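# Set hose nozzle ring to FULL, lock trigger, lay down

## Task

Lift the hose nozzle so that only the grippers touch it and, while it stays aloft, (a) rotate the spray ring on its front until the word "FULL" sits opposite the white arrow, and (b) pull the trigger in and move the side lock lever downward so the trigger stays pulled; keep the nozzle aloft a little longer, then set it down lying on its side on the table with the trigger still locked. If at any moment the nozzle contacts something other than the grippers while the ring is between detent clicks or the lock is only partly engaged, that step must be redone in the air: the ring turn starting again from the word it originally showed, the lock starting again with the lever upright. Anything that stays in its final state only because the robot is holding it is not counted as achieved.

## Robot and tools

ROBOT. Two arms, left_arm and right_arm, face each other across a table. Each has six revolute joints plus a parallel gripper. Everything numeric in results uses one world frame: origin at the table's centre, +z up, table surface at z = +0.020 m, and left_arm's base on the +y side. The names left and right are just labels and say nothing about image sides.

execute_actions. Argument actions is a list holding at most one item. An empty list [] just returns the present state. An item {"rows": [...], "steps": n} is a motion: n control steps (1 to 15, default 15, each 1/30 s). rows holds 1 to 15 rows; row k is applied on step k and the final row is reused for any remaining steps. An item {"steps": n} without rows is a wait of up to 300 steps, counted from the previous result (your reply time is included). Optional pictures (boolean) turns the camera images on or off for that result. A rejected call moves nothing.

ROW LAYOUT. Every row is one list of exactly 14 numbers covering both arms, even if only one should move: left_arm waist, shoulder, elbow, wrist pitch, wrist yaw, wrist roll, gripper opening, then the same seven for right_arm. The six joint values are absolute target angles in radians in each joint's own space (the same numbers Joint positions reports), not offsets. Ranges per arm: waist -3.054..3.054, shoulder 0.000..3.142, elbow 0.000..2.356, wrist pitch -1.571..1.571, wrist yaw -1.571..1.571, wrist roll -3.142..3.142. A target more than 0.010 rad beyond a range end, and farther out than the joint's last reported angle, gets the call refused. True ends may sit up to 0.010 rad either way; targets beyond them are clipped to the end and the result may print "joint sent to its limit" (possibly referring to an earlier move still running). No such line does not prove there is room left.

GRIPPER OPENING. Absolute value from -1 to 1; +1 is fully open (pads 0.088 m apart), empty fingers close at about -0.80 and lower numbers add nothing. Full open to closed takes at least about 0.5 s. To hold something, keep commanding roughly 0.07 below the reported grip_measured (smaller margins squeeze more gently). Readings may be off by about 1 mm and read up to 0.061 too narrow under full squeeze. Parts thinner than about 3 mm get proportionally less force. Pad force tops out around 34 to 49 N and spikes briefly at first contact. Fingers point along the gripper's +x axis and close along its y axis; end_effector_position is the midpoint between pads, 3 to 4 cm behind the tips.

MOTION LIMITS. Each step the sent target stays within a lead of the measured angle: 0.211 rad for waist, shoulder and elbow, 0.213 wrist pitch, 0.267 wrist yaw, 0.228 wrist roll; and joint targets are pulled back if they would shift the gripper more than 70 mm from where it is. So large moves need several calls. Friction can leave joints short of target, especially at long reach, and tiny moves may not happen; check Joint positions after each move. Between calls the arms keep heading to the last row sent until they settle or a HELD step occurs; afterwards only a new action moves them further. The simulation runs on while you write.

RESULT LINES. The state line gives, per arm, end_effector_position (m), end_effector_quat_wxyz and linear/angular velocities in the world frame; printed positions can be inaccurate, more so when reaching far. Joint positions and Joint velocities list six joints (rad, rad/s) then pad gap (m, m/s) per arm. grip_measured is the opening on the command scale. grip_effort_n is motor effort in newtons (negative closes, positive opens), capped near 83 N, with per-arm offset and noise; it stays nonzero at rest from friction and reads n/a at the start. "joint command not followed" means a clearance check altered or blocked joint targets; HELD flags steps where your row was not, or not fully, sent. MOTOR HOT appears from 50 °C; at 95 °C an OVER-TEMPERATURE FAULT freezes the arm, and without cooling it can lose power and go limp, so avoid holding loads longer than needed. A joint torque reaching its load limit (N m: waist 16.8, shoulder 20.8, elbow 20.8, wrist pitch 5.49, wrist yaw 5.47, wrist roll 5.13, held weight included) halts that arm for 10 s and drops the rest of the call.

zoom_image. Arguments camera (cam_head_left, cam_head_right, cam_high, cam_low, cam_left_wrist, cam_right_wrist; all 672x504) and region [x0, y0, x1, y1] in that camera's pixels from the top-left corner, at most 504 by 504. It magnifies the camera's latest image, useful for reading the ring's word and the lever. Calibrations (intrinsics K, distortion D, T_world_to_cam) are given per camera and may be a few degrees or millimetres off; wrist camera poses follow the arm's joint readings.

finished_scene. Only call it once the nozzle rests on its side, trigger locked, ring at FULL, with the grippers released.

AVOID. Dropping, slipping or slamming the nozzle, hard contact or pressing between the two arms, strong pushes, and anything leaving the table (that is a failure). Loose objects may occasionally be nudged by outside disturbances.

Each tool is called after ">>>" by a JSON object that holds its "fn" and its "kwargs", one argument or row to a line.

## Session

>>> {"fn": "execute_actions", "kwargs": {
  "actions": []
}}

Scene clock: 0.00 s of 6400.00 s.
left_arm: end_effector_position=(-0.1418, +0.3872, +0.2582) grip_measured=+0.845 grip_effort_n=n/a end_effector_quat_wxyz=(-0.307, +0.250, -0.914, +0.095) end_effector_velocity=(+0.001, +0.000, -0.004) end_effector_angular_velocity=(+0.008, -0.009, +0.008) | right_arm: end_effector_position=(+0.0754, -0.1504, +0.3117) grip_measured=+0.818 grip_effort_n=n/a end_effector_quat_wxyz=(-0.400, +0.640, +0.562, -0.338) end_effector_velocity=(-0.002, -0.000, -0.002) end_effector_angular_velocity=(-0.008, -0.008, +0.019)
Joint positions: left_arm=[-0.731  0.389  0.629 -0.78  -0.074 -2.796  0.08 ] | right_arm=[-0.272  1.226  0.555  0.689  0.19  -2.043  0.079]
Joint velocities: left_arm=[-0.002 -0.002 -0.007 -0.007 -0.007 -0.007 -0.001] | right_arm=[-0.002 -0.002 -0.002 -0.007 -0.022 -0.007  0.   ]
Heat: left arm: hottest shoulder 36 °C (+0.0 °C/min); right arm: hottest wrist pitch 34 °C (+0.0 °C/min).
camera_calibration (this result's frames):
cam_left_wrist: T_world_to_cam=[[0.415474, -0.820165, 0.393332, 0.277079], [-0.39466, 0.227057, 0.890331, -0.339458], [-0.819527, -0.525142, -0.22935, 0.220571], [0, 0, 0, 1]] pos_world=[-0.0683258, 0.420158, 0.243833]
cam_right_wrist: T_world_to_cam=[[-0.462474, 0.0364193, 0.885885, -0.225641], [0.783763, -0.450343, 0.427675, -0.231897], [0.414528, 0.892112, 0.179728, 0.123245], [0, 0, 0, 1]] pos_world=[0.0263111, -0.206164, 0.276918]

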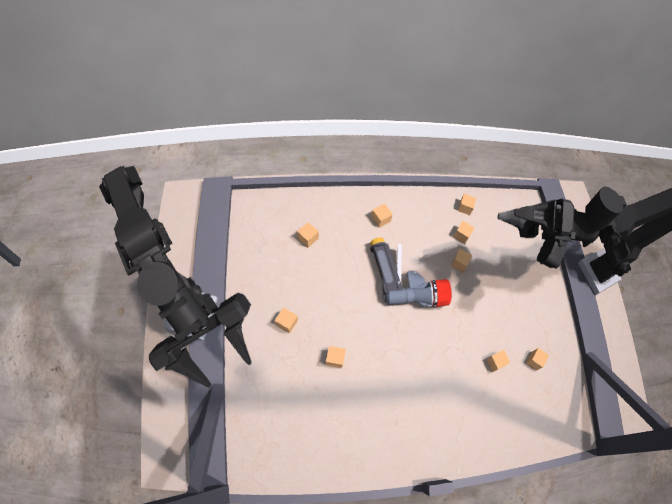

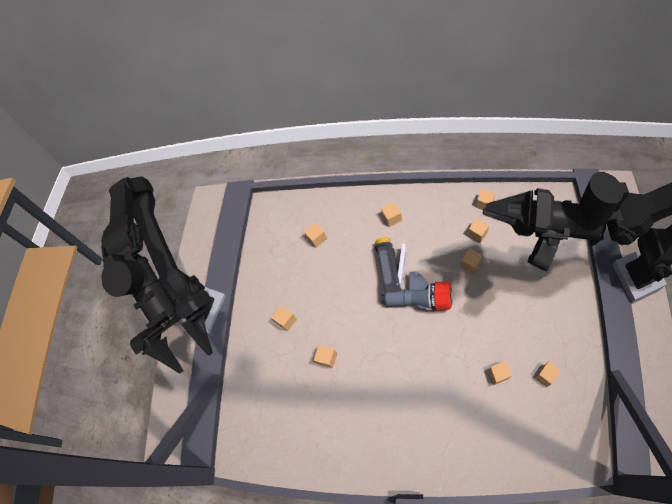

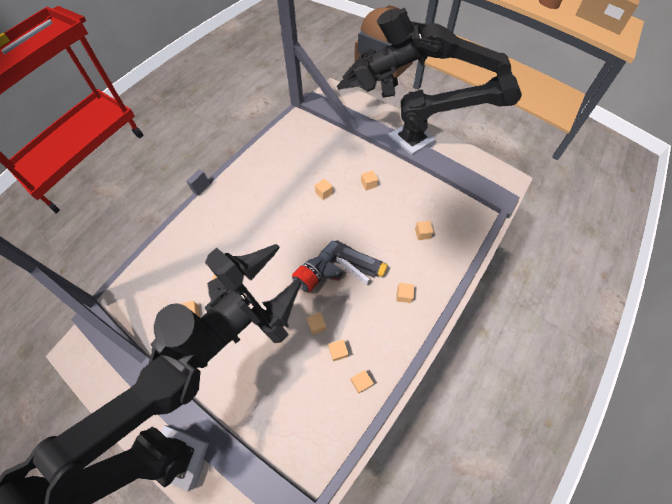

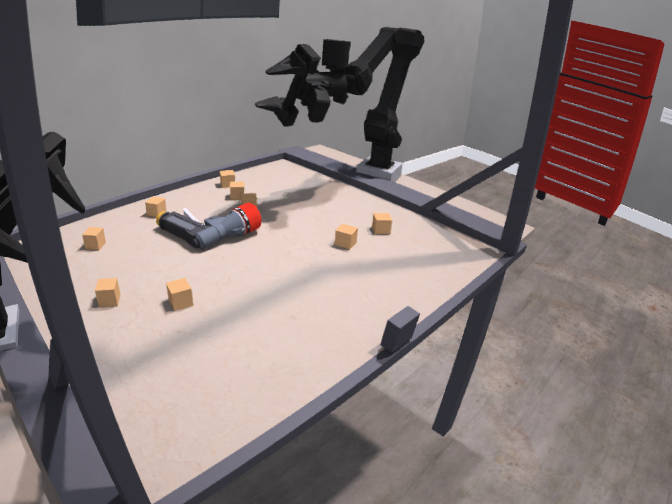

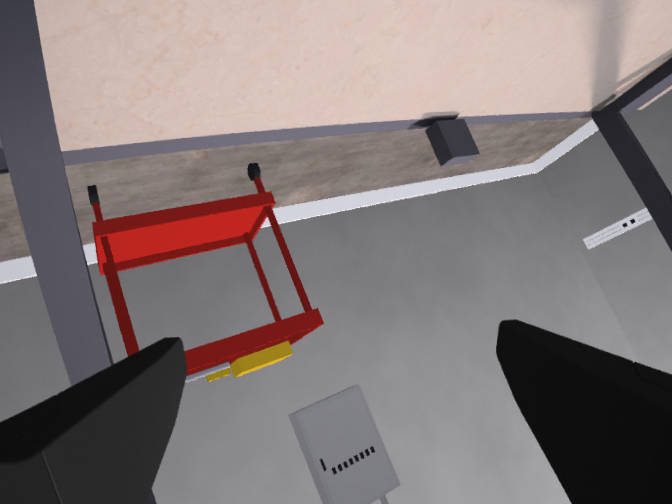

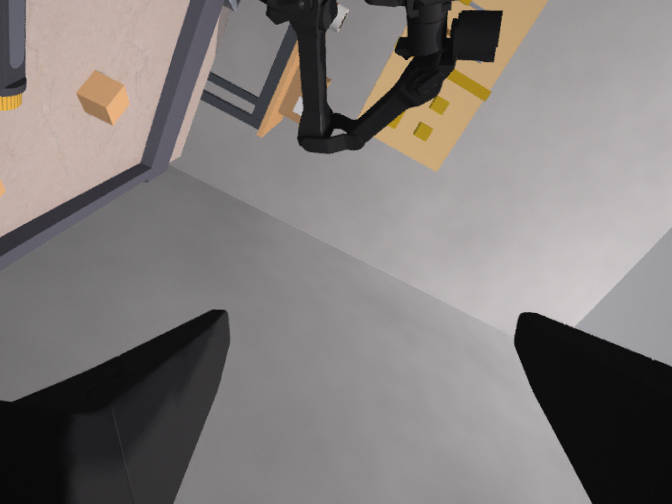

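>>> {"fn": "zoom_image", "kwargs": {
  "camera": "cam_head_left",
  "region": [340, 220, 480, 330]
}}

>>> {"fn": "zoom_image", "kwargs": {
  "camera": "cam_head_right",
  "region": [340, 220, 480, 330]
}}

>>> {"fn": "zoom_image", "kwargs": {
  "camera": "cam_low",
  "region": [140, 185, 280, 265]
}}

>>> {"fn": "zoom_image", "kwargs": {
  "camera": "cam_high",
  "region": [270, 225, 410, 310]
}}

Region (340, 220, 480, 330) of cam_head_left's 672x504 image, scaled by 3.600, with more detail than that image has; it fills the top 396 rows of this view, and the rest is white.

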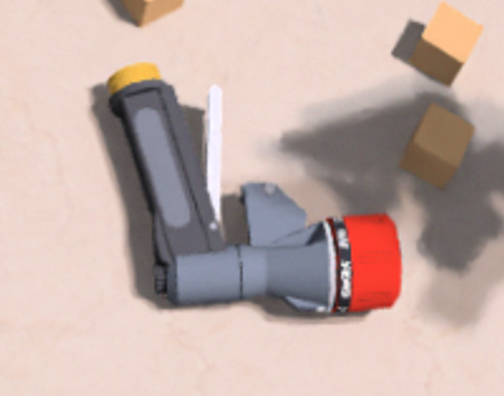

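Region (340, 220, 480, 330) of cam_head_right's 672x504 image, scaled by 3.600, with more detail than that image has; it fills the top 396 rows of this view, and the rest is white.

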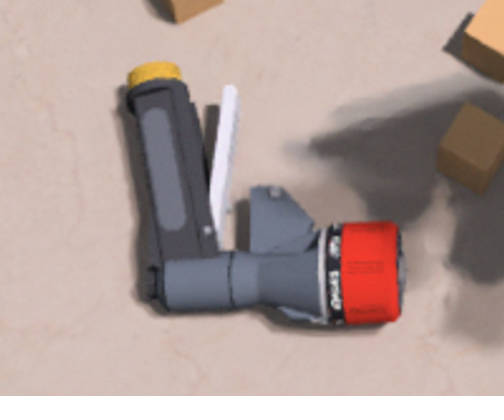

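Region (140, 185, 280, 265) of cam_low's 672x504 image, scaled by 3.600, with more detail than that image has; it fills the top 288 rows of this view, and the rest is white.

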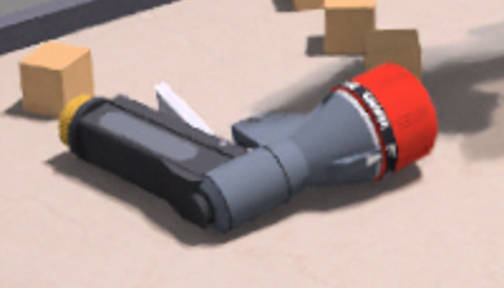

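Region (270, 225, 410, 310) of cam_high's 672x504 image, scaled by 3.600, with more detail than that image has; it fills the top 306 rows of this view, and the rest is white.

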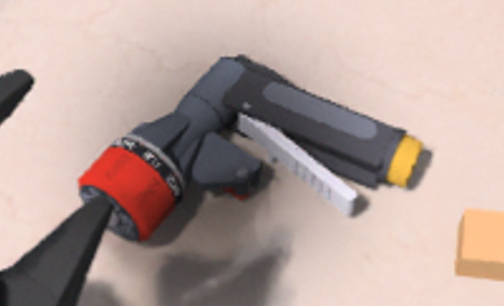

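>>> {"fn": "execute_actions", "kwargs": {
  "actions": [
    {"rows": [[-0.725,0.399,0.636,-0.783,-0.072,-2.770,0.9,-0.274,1.230,0.552,0.695,0.185,-2.035,0.9],[-0.712,0.418,0.650,-0.788,-0.070,-2.720,1.0,-0.276,1.236,0.548,0.704,0.178,-2.025,1.0],[-0.694,0.446,0.671,-0.796,-0.068,-2.650,1.0,-0.279,1.244,0.542,0.716,0.168,-2.012,1.0],[-0.670,0.484,0.699,-0.806,-0.065,-2.560,1.0,-0.282,1.254,0.535,0.730,0.156,-1.997,1.0],[-0.642,0.527,0.730,-0.818,-0.062,-2.460,1.0,-0.286,1.265,0.527,0.746,0.143,-1.980,1.0],[-0.614,0.571,0.762,-0.830,-0.059,-2.360,1.0,-0.290,1.276,0.519,0.762,0.130,-1.963,1.0],[-0.586,0.615,0.794,-0.842,-0.056,-2.260,1.0,-0.294,1.287,0.511,0.778,0.117,-1.946,1.0],[-0.558,0.659,0.826,-0.854,-0.053,-2.160,1.0,-0.298,1.298,0.503,0.794,0.104,-1.929,1.0],[-0.530,0.703,0.858,-0.866,-0.050,-2.060,1.0,-0.302,1.309,0.495,0.810,0.091,-1.912,1.0],[-0.502,0.747,0.890,-0.878,-0.047,-1.960,1.0,-0.306,1.320,0.487,0.826,0.078,-1.895,1.0],[-0.474,0.791,0.922,-0.890,-0.044,-1.860,1.0,-0.310,1.331,0.479,0.842,0.065,-1.878,1.0],[-0.446,0.835,0.954,-0.902,-0.041,-1.760,1.0,-0.314,1.342,0.471,0.858,0.052,-1.861,1.0],[-0.418,0.879,0.986,-0.914,-0.038,-1.660,1.0,-0.318,1.353,0.463,0.874,0.039,-1.844,1.0],[-0.390,0.923,1.018,-0.926,-0.035,-1.560,1.0,-0.321,1.364,0.455,0.890,0.026,-1.827,1.0],[-0.362,0.967,1.050,-0.938,-0.032,-1.460,1.0,-0.323,1.375,0.447,0.906,0.013,-1.810,1.0]], "steps": 15}
  ],
  "pictures": false
}}

>>> {"fn": "execute_actions", "kwargs": {
  "actions": [
    {"rows": [[-0.334,1.011,1.082,-0.950,-0.029,-1.360,1.0,-0.323,1.384,0.441,0.920,0.004,-1.800,1.0],[-0.306,1.055,1.114,-0.962,-0.026,-1.260,1.0,-0.323,1.390,0.437,0.930,0,-1.800,1.0],[-0.278,1.099,1.146,-0.974,-0.023,-1.160,1.0,-0.323,1.390,0.437,0.935,0,-1.800,1.0],[-0.250,1.143,1.178,-0.986,-0.020,-1.060,1.0,-0.323,1.390,0.437,0.935,0,-1.800,1.0],[-0.222,1.187,1.210,-0.998,-0.017,-0.960,1.0,-0.323,1.390,0.437,0.935,0,-1.800,1.0],[-0.194,1.231,1.242,-1.010,-0.014,-0.860,1.0,-0.323,1.390,0.437,0.935,0,-1.800,1.0],[-0.166,1.275,1.274,-1.022,-0.011,-0.760,1.0,-0.323,1.390,0.437,0.935,0,-1.800,1.0],[-0.138,1.319,1.306,-1.034,-0.008,-0.660,1.0,-0.323,1.390,0.437,0.935,0,-1.800,1.0],[-0.110,1.363,1.338,-1.046,-0.005,-0.560,1.0,-0.323,1.390,0.437,0.935,0,-1.800,1.0],[-0.082,1.407,1.370,-1.058,-0.002,-0.460,1.0,-0.323,1.390,0.437,0.935,0,-1.800,1.0],[-0.054,1.451,1.402,-1.070,0,-0.360,1.0,-0.323,1.390,0.437,0.935,0,-1.800,1.0],[-0.026,1.495,1.434,-1.082,0,-0.260,1.0,-0.323,1.390,0.437,0.935,0,-1.800,1.0],[0.002,1.539,1.466,-1.094,0,-0.160,1.0,-0.323,1.390,0.437,0.935,0,-1.800,1.0],[0.030,1.583,1.498,-1.106,0,-0.060,1.0,-0.323,1.390,0.437,0.935,0,-1.800,1.0],[0.058,1.627,1.530,-1.118,0,0.040,1.0,-0.323,1.390,0.437,0.935,0,-1.800,1.0]], "steps": 15}
  ],
  "pictures": false
}}

>>> {"fn": "execute_actions", "kwargs": {
  "actions": [
    {"rows": [[0.086,1.671,1.562,-1.130,0,0.140,1.0,-0.323,1.390,0.437,0.935,0,-1.800,1.0],[0.114,1.715,1.594,-1.142,0,0.240,1.0,-0.323,1.390,0.437,0.935,0,-1.800,1.0],[0.142,1.759,1.626,-1.154,0,0.340,1.0,-0.323,1.390,0.437,0.935,0,-1.800,1.0],[0.170,1.803,1.658,-1.166,0,0.440,1.0,-0.323,1.390,0.437,0.935,0,-1.800,1.0],[0.198,1.847,1.690,-1.178,0,0.540,1.0,-0.323,1.390,0.437,0.935,0,-1.800,1.0],[0.226,1.891,1.722,-1.190,0,0.640,1.0,-0.323,1.390,0.437,0.935,0,-1.800,1.0],[0.254,1.935,1.754,-1.202,0,0.740,1.0,-0.323,1.390,0.437,0.935,0,-1.800,1.0],[0.282,1.979,1.786,-1.214,0,0.840,1.0,-0.323,1.390,0.437,0.935,0,-1.800,1.0],[0.310,2.021,1.818,-1.226,0,0.940,1.0,-0.323,1.390,0.437,0.935,0,-1.800,1.0],[0.338,2.061,1.850,-1.238,0,1.040,1.0,-0.323,1.390,0.437,0.935,0,-1.800,1.0],[0.366,2.100,1.882,-1.250,0,1.140,1.0,-0.323,1.390,0.437,0.935,0,-1.800,1.0],[0.392,2.137,1.912,-1.262,0,1.240,1.0,-0.323,1.390,0.437,0.935,0,-1.800,1.0],[0.416,2.171,1.940,-1.273,0,1.330,1.0,-0.323,1.390,0.437,0.935,0,-1.800,1.0],[0.437,2.201,1.965,-1.283,0,1.410,1.0,-0.323,1.390,0.437,0.935,0,-1.800,1.0],[0.455,2.227,1.987,-1.292,0,1.475,1.0,-0.323,1.390,0.437,0.935,0,-1.800,1.0]], "steps": 15}
  ],
  "pictures": false
}}

>>> {"fn": "execute_actions", "kwargs": {
  "actions": [
    {"rows": [[0.469,2.249,2.005,-1.300,0,1.520,1.0,-0.323,1.390,0.437,0.935,0,-1.800,1.0],[0.480,2.266,2.019,-1.306,0,1.550,1.0,-0.323,1.390,0.437,0.935,0,-1.800,1.0],[0.487,2.279,2.028,-1.310,0,1.564,1.0,-0.323,1.390,0.437,0.935,0,-1.800,1.0],[0.490,2.288,2.032,-1.312,0,1.564,1.0,-0.323,1.390,0.437,0.935,0,-1.800,1.0],[0.490,2.292,2.032,-1.312,0,1.564,1.0,-0.323,1.390,0.437,0.935,0,-1.800,1.0]], "steps": 15}
  ]
}}

Scene clock: 81.30 s of 6400.00 s.
left_arm: end_effector_position=(-0.1393, +0.3109, +0.2836) grip_measured=+1.000 grip_effort_n=17.0 end_effector_quat_wxyz=(-0.523, +0.127, -0.769, +0.345) end_effector_velocity=(+0.022, -0.250, +0.032) end_effector_angular_velocity=(-0.294, -1.519, -0.693) | right_arm: end_effector_position=(+0.0697, -0.1439, +0.2758) grip_measured=+0.978 grip_effort_n=14.7 end_effector_quat_wxyz=(-0.435, +0.575, +0.555, -0.415) end_effector_velocity=(-0.020, +0.002, -0.112) end_effector_angular_velocity=(-0.061, +0.502, +0.291)
Joint positions: left_arm=[-0.427  0.863  0.971 -0.909 -0.043 -1.93   0.088] | right_arm=[-0.314  1.342  0.478  0.869  0.048 -1.853  0.087]
Joint velocities: left_arm=[ 0.808  1.277  0.926 -0.33   0.081  2.015  0.   ] | right_arm=[-0.1    0.32  -0.237  0.476 -0.388  0.505  0.   ]
Heat: left arm: hottest wrist pitch 37 °C (+2.0 °C/min); right arm: hottest wrist pitch 39 °C (+3.0 °C/min).
Steps of this call (steps 1 to 90: nothing new was sent; then 77.80 s passed at rest; steps 91 to 105: all 15 steps of this action). Readings (joint positions):
91: left_arm=[-0.730 0.390 0.629 -0.780 -0.074 -2.792] | right_arm=[-0.272 1.226 0.555 0.689 0.190 -2.043]
92: left_arm=[-0.727 0.394 0.631 -0.782 -0.074 -2.773] | right_arm=[-0.272 1.226 0.555 0.692 0.190 -2.040]
94: left_arm=[-0.706 0.424 0.650 -0.795 -0.072 -2.686] | right_arm=[-0.275 1.232 0.554 0.709 0.179 -2.024]
98: left_arm=[-0.618 0.563 0.749 -0.828 -0.063 -2.412] | right_arm=[-0.287 1.263 0.537 0.762 0.136 -1.968]
105: the state above

Scene clock: 81.80 s of 6400.00 s.
left_arm: end_effector_position=(-0.0882, +0.1669, +0.2608) grip_measured=+1.000 grip_effort_n=16.5 end_effector_quat_wxyz=(+0.642, +0.177, +0.585, -0.462) end_effector_velocity=(+0.207, -0.295, -0.130) end_effector_angular_velocity=(+0.450, -0.983, -1.055) | right_arm: end_effector_position=(+0.0658, -0.1440, +0.2639) grip_measured=+0.978 grip_effort_n=14.2 end_effector_quat_wxyz=(-0.440, +0.556, +0.554, -0.437) end_effector_velocity=(-0.001, +0.000, +0.000) end_effector_angular_velocity=(-0.003, -0.022, +0.015)
Joint positions: left_arm=[-0.011  1.518  1.45  -1.088 -0.005 -0.904  0.088] | right_arm=[-0.32   1.38   0.45   0.933  0.007 -1.805  0.087]
Joint velocities: left_arm=[ 0.838  1.321  0.974 -0.359  0.022  2.059  0.   ] | right_arm=[-0.007 -0.002  0.002 -0.007 -0.022 -0.022  0.   ]
Heat: left arm: hottest wrist pitch 37 °C (+2.0 °C/min); right arm: hottest wrist pitch 39 °C (+3.0 °C/min).
Steps of this call (steps 1 to 15: all 15 steps of this action). Readings (joint positions):
1: left_arm=[-0.400 0.906 1.002 -0.921 -0.040 -1.861] | right_arm=[-0.316 1.352 0.470 0.884 0.037 -1.838]
2: left_arm=[-0.372 0.950 1.034 -0.933 -0.037 -1.793] | right_arm=[-0.318 1.361 0.464 0.897 0.027 -1.827]
4: left_arm=[-0.317 1.037 1.097 -0.956 -0.030 -1.656] | right_arm=[-0.319 1.374 0.454 0.914 0.016 -1.815]
8: left_arm=[-0.205 1.212 1.226 -1.004 -0.019 -1.383] | right_arm=[-0.320 1.380 0.450 0.930 0.008 -1.807]
15: the state above

Scene clock: 82.30 s of 6400.00 s.
left_arm: end_effector_position=(+0.0631, +0.0651, +0.1600) grip_measured=+1.000 grip_effort_n=16.0 end_effector_quat_wxyz=(+0.520, +0.486, +0.475, -0.518) end_effector_velocity=(+0.324, -0.057, -0.209) end_effector_angular_velocity=(+0.592, -0.096, -1.327) | right_arm: end_effector_position=(+0.0658, -0.1440, +0.2640) grip_measured=+0.978 grip_effort_n=14.7 end_effector_quat_wxyz=(-0.440, +0.555, +0.555, -0.437) end_effector_velocity=(+0.002, -0.001, -0.002) end_effector_angular_velocity=(-0.007, -0.022, -0.010)
Joint positions: left_arm=[ 0.404  2.148  1.918 -1.264 -0.003  0.13   0.088] | right_arm=[-0.32   1.38   0.45   0.933  0.006 -1.805  0.087]
Joint velocities: left_arm=[ 0.725  0.989  0.764 -0.344 -0.007  2.059  0.   ] | right_arm=[-0.002 -0.002 -0.002 -0.007  0.007 -0.022 -0.   ]
Heat: left arm: hottest wrist pitch 37 °C (+2.0 °C/min); right arm: hottest wrist pitch 39 °C (+3.0 °C/min).
Steps of this call (steps 1 to 15: all 15 steps of this action). Readings (joint positions):
1: left_arm=[0.017 1.562 1.482 -1.099 -0.004 -0.836] | right_arm=[-0.320 1.380 0.450 0.933 0.007 -1.805]
2: left_arm=[0.045 1.606 1.515 -1.111 -0.004 -0.766] | right_arm=[-0.320 1.380 0.450 0.933 0.007 -1.805]
4: left_arm=[0.101 1.694 1.579 -1.135 -0.004 -0.629] | right_arm=[-0.320 1.380 0.450 0.933 0.007 -1.805]
8: left_arm=[0.212 1.868 1.707 -1.184 -0.004 -0.354] | right_arm=[-0.320 1.380 0.450 0.933 0.006 -1.805]
15: the state above

Scene clock: 82.80 s of 6400.00 s.
left_arm: end_effector_position=(+0.1029, +0.0595, +0.1315) grip_measured=+1.000 grip_effort_n=14.7 end_effector_quat_wxyz=(+0.216, +0.675, +0.212, -0.673) end_effector_velocity=(+0.002, -0.001, +0.003) end_effector_angular_velocity=(-0.002, -0.018, -2.012) | right_arm: end_effector_position=(+0.0659, -0.1440, +0.2640) grip_measured=+0.978 grip_effort_n=14.2 end_effector_quat_wxyz=(-0.440, +0.556, +0.554, -0.436) end_effector_velocity=(-0.000, -0.001, -0.003) end_effector_angular_velocity=(-0.017, +0.007, +0.005)
Joint positions: left_arm=[ 0.491  2.28   2.023 -1.309 -0.003  1.163  0.088] | right_arm=[-0.321  1.38   0.45   0.933  0.006 -1.805  0.087]
Joint velocities: left_arm=[ 0.002 -0.007 -0.002  0.007 -0.007  2.015  0.   ] | right_arm=[-0.002 -0.007 -0.002 -0.022 -0.007  0.007 -0.   ]
Heat: left arm: hottest wrist pitch 37 °C (+2.0 °C/min); right arm: hottest wrist pitch 39 °C (+3.0 °C/min).
Steps of this call (steps 1 to 15: all 15 steps of this action). Readings (joint positions):
1: left_arm=[0.427 2.178 1.942 -1.274 -0.003 0.198] | right_arm=[-0.321 1.380 0.450 0.933 0.006 -1.805]
2: left_arm=[0.447 2.205 1.962 -1.283 -0.003 0.267] | right_arm=[-0.321 1.380 0.450 0.933 0.006 -1.805]
4: left_arm=[0.477 2.245 1.992 -1.296 -0.003 0.404] | right_arm=[-0.321 1.380 0.450 0.933 0.006 -1.805]
8: left_arm=[0.495 2.278 2.012 -1.307 -0.003 0.681] | right_arm=[-0.321 1.380 0.450 0.933 0.006 -1.805]
15: the state above
camera_calibration (this result's frames):
cam_left_wrist: T_world_to_cam=[[-0.540564, 0.83918, 0.0597324, 0.0000109601], [0.810599, 0.500515, 0.303996, -0.118937], [0.225211, 0.212748, -0.950799, 0.163452], [0, 0, 0, 1]] pos_world=[0.0596047, 0.0247462, 0.191566]
cam_right_wrist: T_world_to_cam=[[-0.244638, -0.0149521, 0.969499, -0.231854], [0.915394, -0.333237, 0.225847, -0.139716], [0.319696, 0.942725, 0.0952096, 0.1659], [0, 0, 0, 1]] pos_world=[0.0181374, -0.206423, 0.240541]

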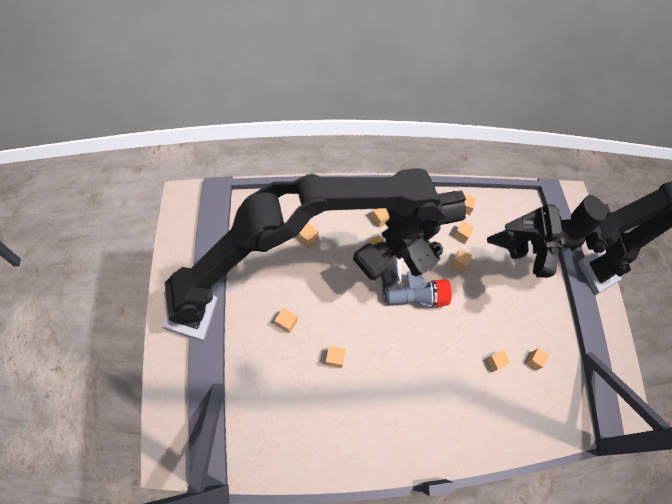

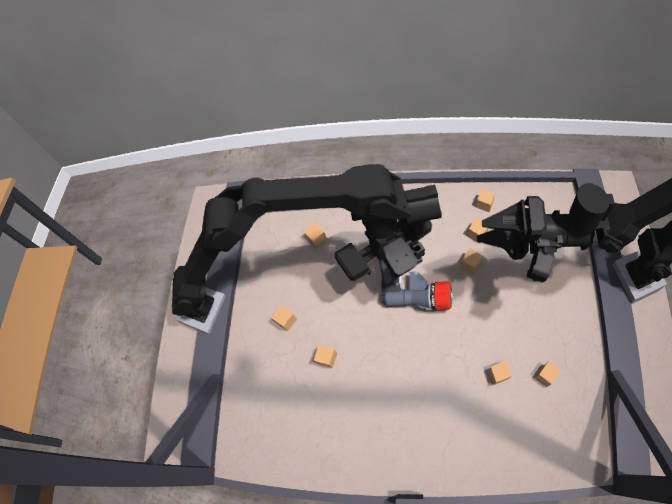

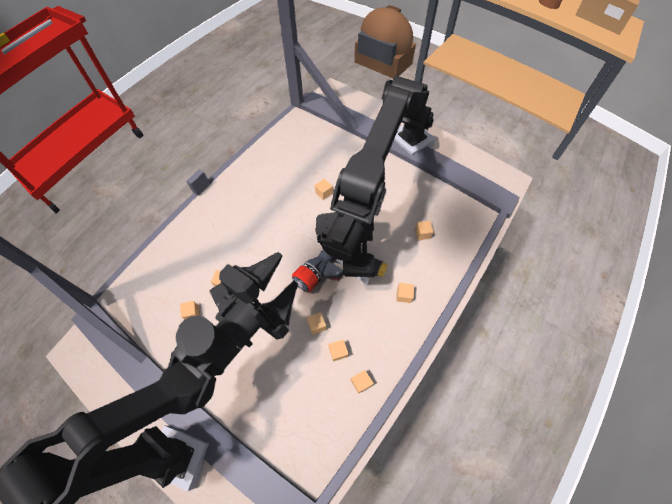

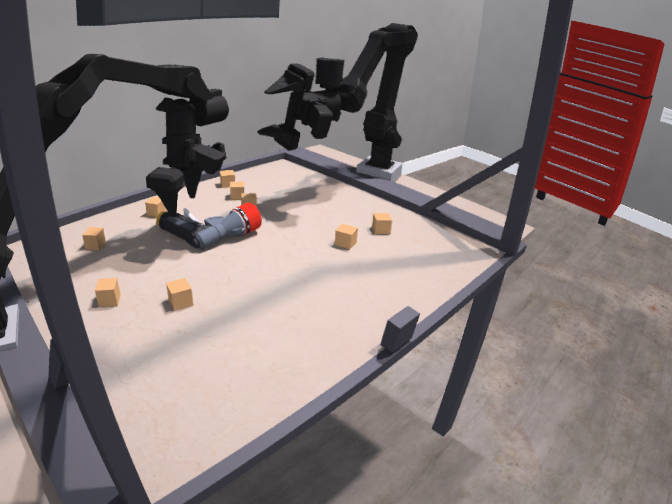

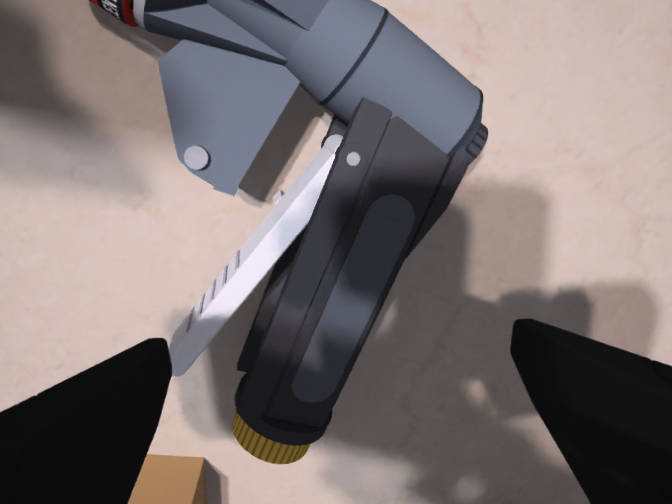

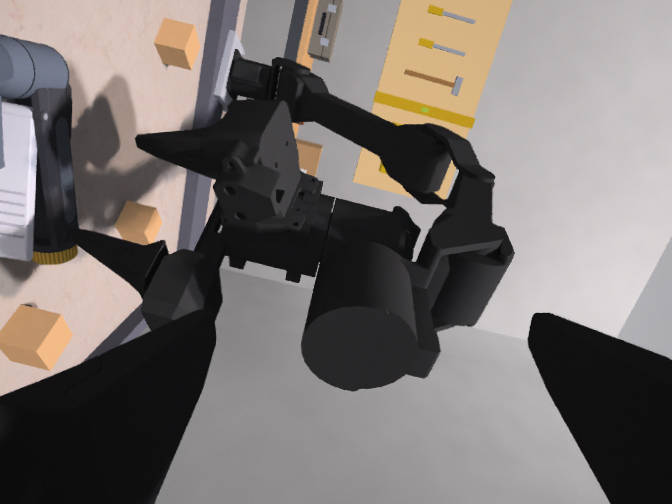

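>>> {"fn": "execute_actions", "kwargs": {
  "actions": [
    {"steps": 15}
  ]
}}

Scene clock: 91.07 s of 6400.00 s.
left_arm: end_effector_position=(+0.1029, +0.0597, +0.1315) grip_measured=+1.000 grip_effort_n=14.7 end_effector_quat_wxyz=(+0.079, +0.704, +0.076, -0.701) end_effector_velocity=(-0.000, +0.002, +0.000) end_effector_angular_velocity=(+0.009, -0.006, +0.020) | right_arm: end_effector_position=(+0.0659, -0.1440, +0.2640) grip_measured=+0.978 grip_effort_n=14.7 end_effector_quat_wxyz=(-0.440, +0.556, +0.554, -0.436) end_effector_velocity=(+0.002, -0.001, -0.004) end_effector_angular_velocity=(-0.012, -0.022, -0.000)
Joint positions: left_arm=[ 0.491  2.28   2.023 -1.31  -0.003  1.558  0.088] | right_arm=[-0.321  1.38   0.45   0.933  0.006 -1.805  0.087]
Joint velocities: left_arm=[-0.002 -0.002 -0.002 -0.007 -0.007 -0.022  0.   ] | right_arm=[-0.007 -0.002 -0.007 -0.007 -0.007 -0.022 -0.   ]
Heat: left arm: hottest wrist pitch 36 °C (+1.0 °C/min); right arm: hottest wrist pitch 40 °C (+3.0 °C/min).
Steps of this call (steps 1 to 30: the robot went on to your last target; steps 31 to 90: nothing new was sent; then 5.27 s passed at rest). Readings (joint positions):
1: left_arm=[0.491 2.280 2.023 -1.309 -0.003 1.233] | right_arm=[-0.321 1.380 0.450 0.933 0.006 -1.805]
2: left_arm=[0.491 2.280 2.023 -1.310 -0.003 1.302] | right_arm=[-0.321 1.380 0.450 0.933 0.006 -1.805]
4: left_arm=[0.491 2.280 2.023 -1.310 -0.003 1.430] | right_arm=[-0.321 1.380 0.450 0.933 0.006 -1.805]
8: left_arm=[0.491 2.280 2.023 -1.310 -0.003 1.531] | right_arm=[-0.321 1.380 0.450 0.933 0.006 -1.805]
90: the state above
All arms were judged still, so your last target was given up. Only a new action makes them travel on or press farther. Fingers that are still opening or closing keep moving.
camera_calibration (this result's frames):
cam_left_wrist: T_world_to_cam=[[-0.176296, 0.982416, 0.0614717, -0.0463978], [0.940228, 0.149582, 0.305935, -0.111645], [0.29136, 0.111732, -0.950066, 0.162549], [0, 0, 0, 1]] pos_world=[0.0494315, 0.04412, 0.19144]
cam_right_wrist: T_world_to_cam=[[-0.244638, -0.0149521, 0.969499, -0.231854], [0.915394, -0.333237, 0.225847, -0.139716], [0.319696, 0.942725, 0.0952096, 0.1659], [0, 0, 0, 1]] pos_world=[0.0181374, -0.206423, 0.240541]

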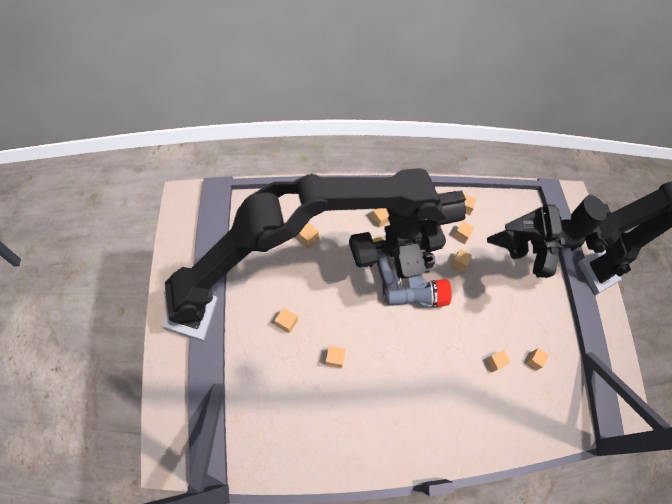

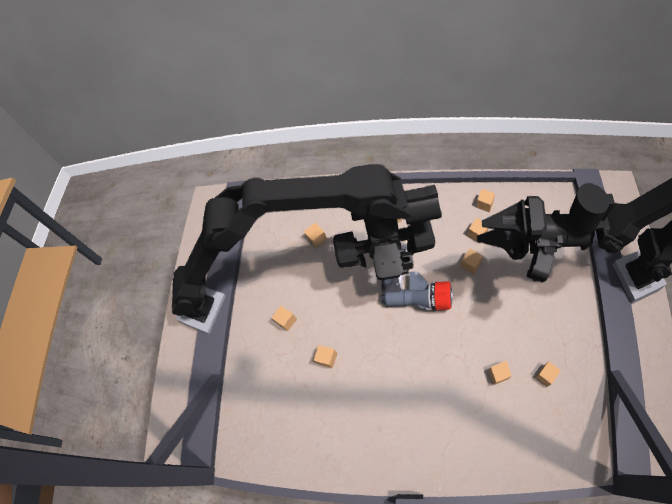

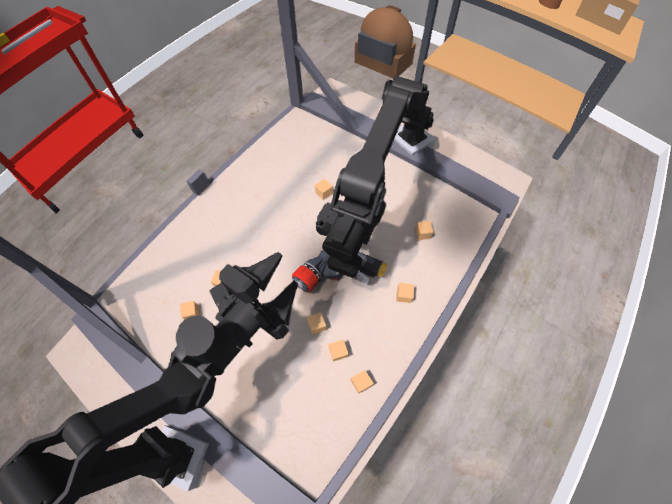

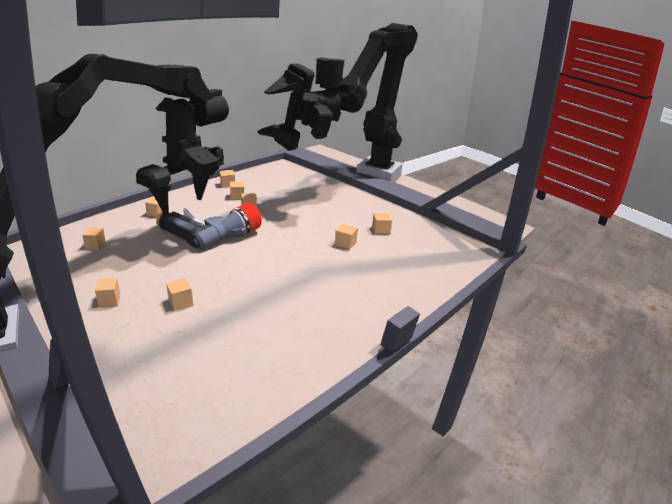

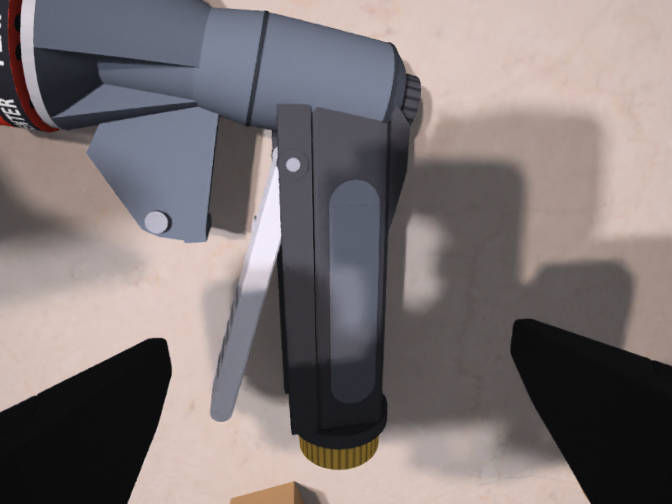

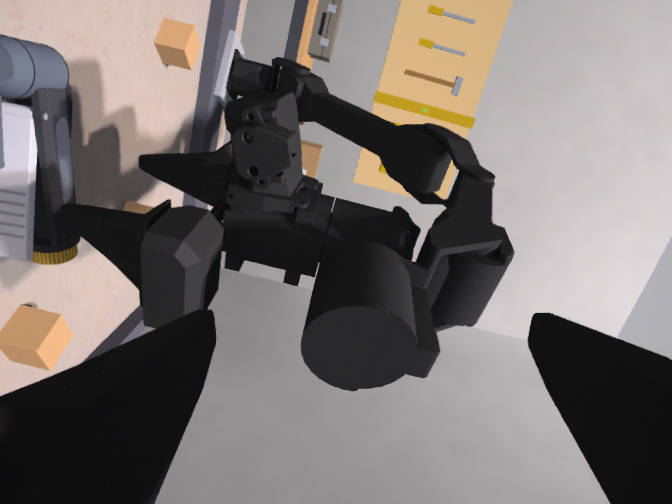

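>>> {"fn": "execute_actions", "kwargs": {
  "actions": [
    {"rows": [[0.493,2.296,2.026,-1.306,0,1.570,1.0,-0.323,1.390,0.437,0.935,0,-1.800,1.0],[0.495,2.300,2.020,-1.300,0,1.576,1.0,-0.323,1.390,0.437,0.935,0,-1.800,1.0],[0.497,2.305,2.015,-1.294,0,1.582,1.0,-0.323,1.390,0.437,0.935,0,-1.800,1.0],[0.499,2.310,2.012,-1.288,0,1.588,1.0,-0.323,1.390,0.437,0.935,0,-1.800,1.0],[0.501,2.314,2.009,-1.281,0,1.594,1.0,-0.323,1.390,0.437,0.935,0,-1.800,1.0],[0.503,2.319,2.006,-1.274,0,1.600,1.0,-0.323,1.390,0.437,0.935,0,-1.800,1.0],[0.505,2.323,2.003,-1.267,0,1.606,1.0,-0.323,1.390,0.437,0.935,0,-1.800,1.0],[0.507,2.328,2.000,-1.260,0,1.612,1.0,-0.323,1.390,0.437,0.935,0,-1.800,1.0],[0.509,2.332,1.997,-1.253,0,1.618,1.0,-0.323,1.390,0.437,0.935,0,-1.800,1.0],[0.511,2.337,1.994,-1.246,0,1.623,1.0,-0.323,1.390,0.437,0.935,0,-1.800,1.0],[0.513,2.341,1.991,-1.239,0,1.623,1.0,-0.323,1.390,0.437,0.935,0,-1.800,1.0],[0.513,2.345,1.988,-1.232,0,1.623,1.0,-0.323,1.390,0.437,0.935,0,-1.800,1.0],[0.513,2.349,1.985,-1.225,0,1.623,1.0,-0.323,1.390,0.437,0.935,0,-1.800,1.0]], "steps": 15}
  ],
  "pictures": false
}}

>>> {"fn": "execute_actions", "kwargs": {
  "actions": [
    {"steps": 12}
  ]
}}

Scene clock: 107.57 s of 6400.00 s.
left_arm: end_effector_position=(+0.1134, +0.0542, +0.1009) grip_measured=+1.000 grip_effort_n=14.7 end_effector_quat_wxyz=(+0.063, +0.705, +0.066, -0.703) end_effector_velocity=(+0.005, +0.006, -0.052) end_effector_angular_velocity=(+0.080, +0.011, +0.005) | right_arm: end_effector_position=(+0.0659, -0.1440, +0.2640) grip_measured=+0.978 grip_effort_n=14.2 end_effector_quat_wxyz=(-0.440, +0.556, +0.554, -0.436) end_effector_velocity=(+0.002, -0.001, -0.005) end_effector_angular_velocity=(-0.022, +0.007, +0.000)
Joint positions: left_arm=[ 0.511  2.334  1.994 -1.234 -0.003  1.615  0.088] | right_arm=[-0.321  1.38   0.45   0.933  0.006 -1.805  0.087]
Joint velocities: left_arm=[ 0.012  0.085 -0.061  0.066 -0.007  0.007  0.   ] | right_arm=[-0.007 -0.002 -0.002 -0.022 -0.007  0.007 -0.   ]
Heat: left arm: hottest shoulder 39 °C (+3.0 °C/min); right arm: hottest wrist pitch 40 °C (+2.0 °C/min).
Steps of this call (steps 1 to 90: nothing new was sent; then 13.00 s passed at rest; steps 91 to 105: all 15 steps of this action). Readings (joint positions):
91: left_arm=[0.491 2.280 2.023 -1.310 -0.003 1.560] | right_arm=[-0.321 1.380 0.450 0.933 0.006 -1.805]
92: left_arm=[0.491 2.281 2.023 -1.310 -0.003 1.563] | right_arm=[-0.321 1.380 0.450 0.933 0.006 -1.805]
94: left_arm=[0.492 2.285 2.023 -1.301 -0.003 1.572] | right_arm=[-0.321 1.380 0.450 0.933 0.006 -1.805]
98: left_arm=[0.498 2.301 2.015 -1.277 -0.003 1.593] | right_arm=[-0.321 1.380 0.450 0.933 0.006 -1.805]
105: the state above

Scene clock: 107.97 s of 6400.00 s.
left_arm: end_effector_position=(+0.1136, +0.0539, +0.0982) grip_measured=+1.000 grip_effort_n=14.7 end_effector_quat_wxyz=(+0.062, +0.705, +0.066, -0.703) end_effector_velocity=(+0.001, +0.004, -0.001) end_effector_angular_velocity=(+0.014, -0.004, +0.010) | right_arm: end_effector_position=(+0.0659, -0.1440, +0.2640) grip_measured=+0.978 grip_effort_n=14.7 end_effector_quat_wxyz=(-0.440, +0.556, +0.554, -0.436) end_effector_velocity=(-0.002, -0.001, -0.002) end_effector_angular_velocity=(-0.007, -0.022, +0.019)
Joint positions: left_arm=[ 0.512  2.338  1.99  -1.228 -0.003  1.617  0.088] | right_arm=[-0.321  1.38   0.45   0.933  0.006 -1.805  0.087]
Joint velocities: left_arm=[ 0.002 -0.002 -0.007 -0.007 -0.007 -0.007  0.   ] | right_arm=[-0.002 -0.002 -0.002 -0.007 -0.022 -0.022  0.   ]
Heat: left arm: hottest shoulder 39 °C (+3.0 °C/min); right arm: hottest wrist pitch 40 °C (+2.0 °C/min).
Steps of this call (steps 1 to 12: the robot went on to your last target). Readings (joint positions):
1: left_arm=[0.512 2.337 1.992 -1.233 -0.003 1.616] | right_arm=[-0.321 1.380 0.450 0.933 0.006 -1.805]
2: left_arm=[0.512 2.338 1.991 -1.231 -0.003 1.617] | right_arm=[-0.321 1.380 0.450 0.933 0.006 -1.805]
4: left_arm=[0.512 2.338 1.990 -1.229 -0.003 1.617] | right_arm=[-0.321 1.380 0.450 0.933 0.006 -1.805]
8: left_arm=[0.512 2.338 1.990 -1.228 -0.003 1.617] | right_arm=[-0.321 1.380 0.450 0.933 0.006 -1.805]
12: the state above
camera_calibration (this result's frames):
cam_left_wrist: T_world_to_cam=[[-0.138198, 0.987872, 0.0707821, -0.0423306], [0.945866, 0.110455, 0.305185, -0.109158], [0.293666, 0.109126, -0.949659, 0.128247], [0, 0, 0, 1]] pos_world=[0.059737, 0.0398791, 0.158101]
cam_right_wrist: T_world_to_cam=[[-0.244638, -0.0149521, 0.969499, -0.231854], [0.915394, -0.333237, 0.225847, -0.139716], [0.319696, 0.942725, 0.0952096, 0.1659], [0, 0, 0, 1]] pos_world=[0.0181374, -0.206423, 0.240541]

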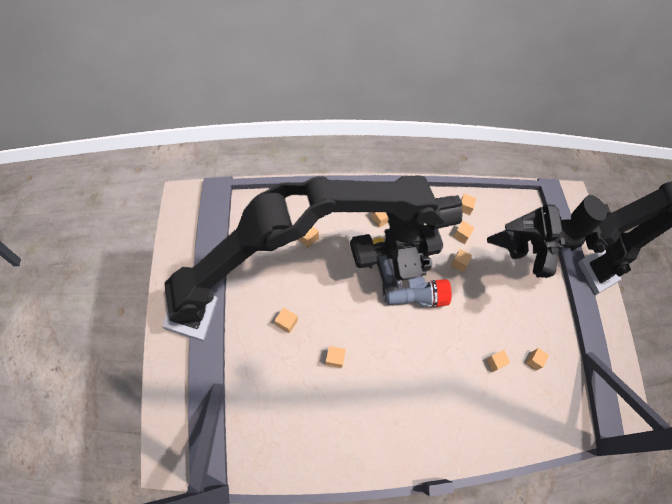

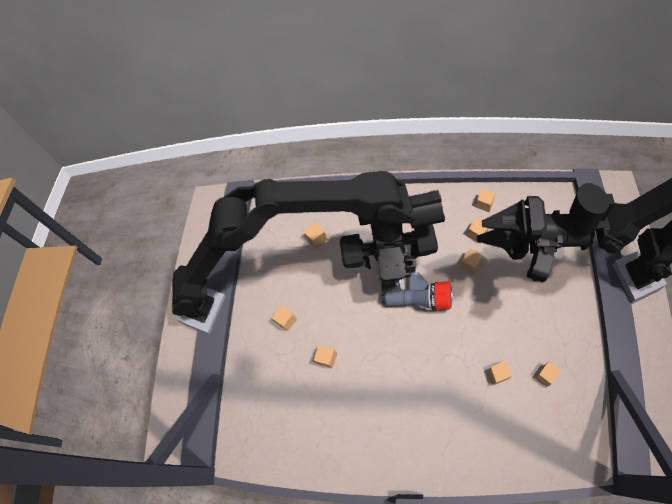

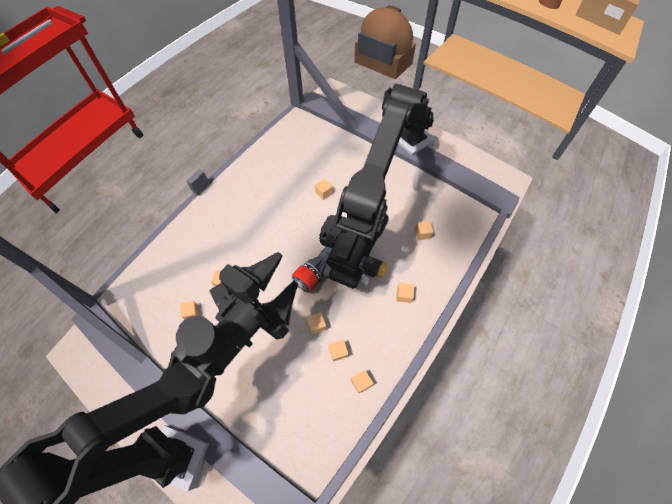

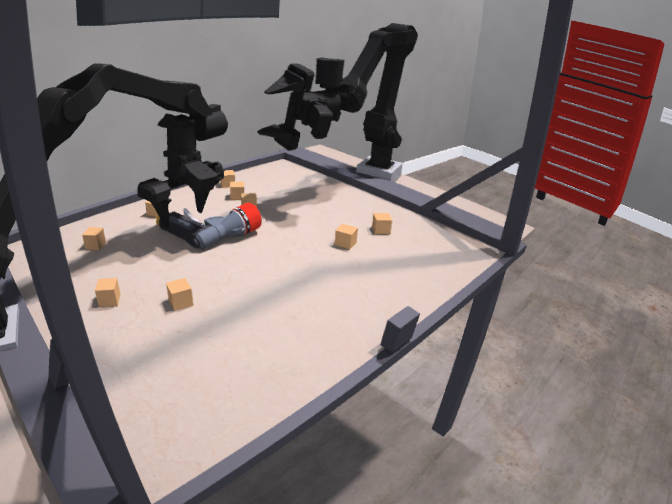

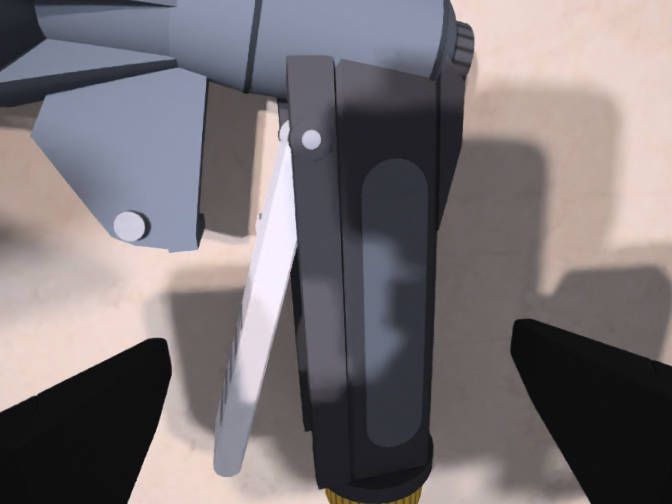

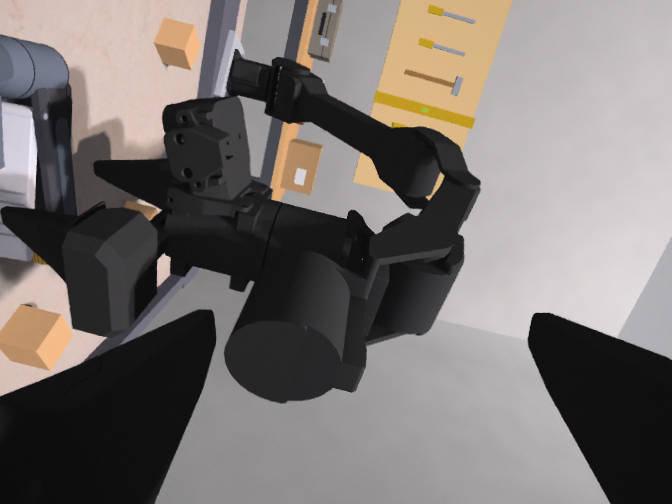

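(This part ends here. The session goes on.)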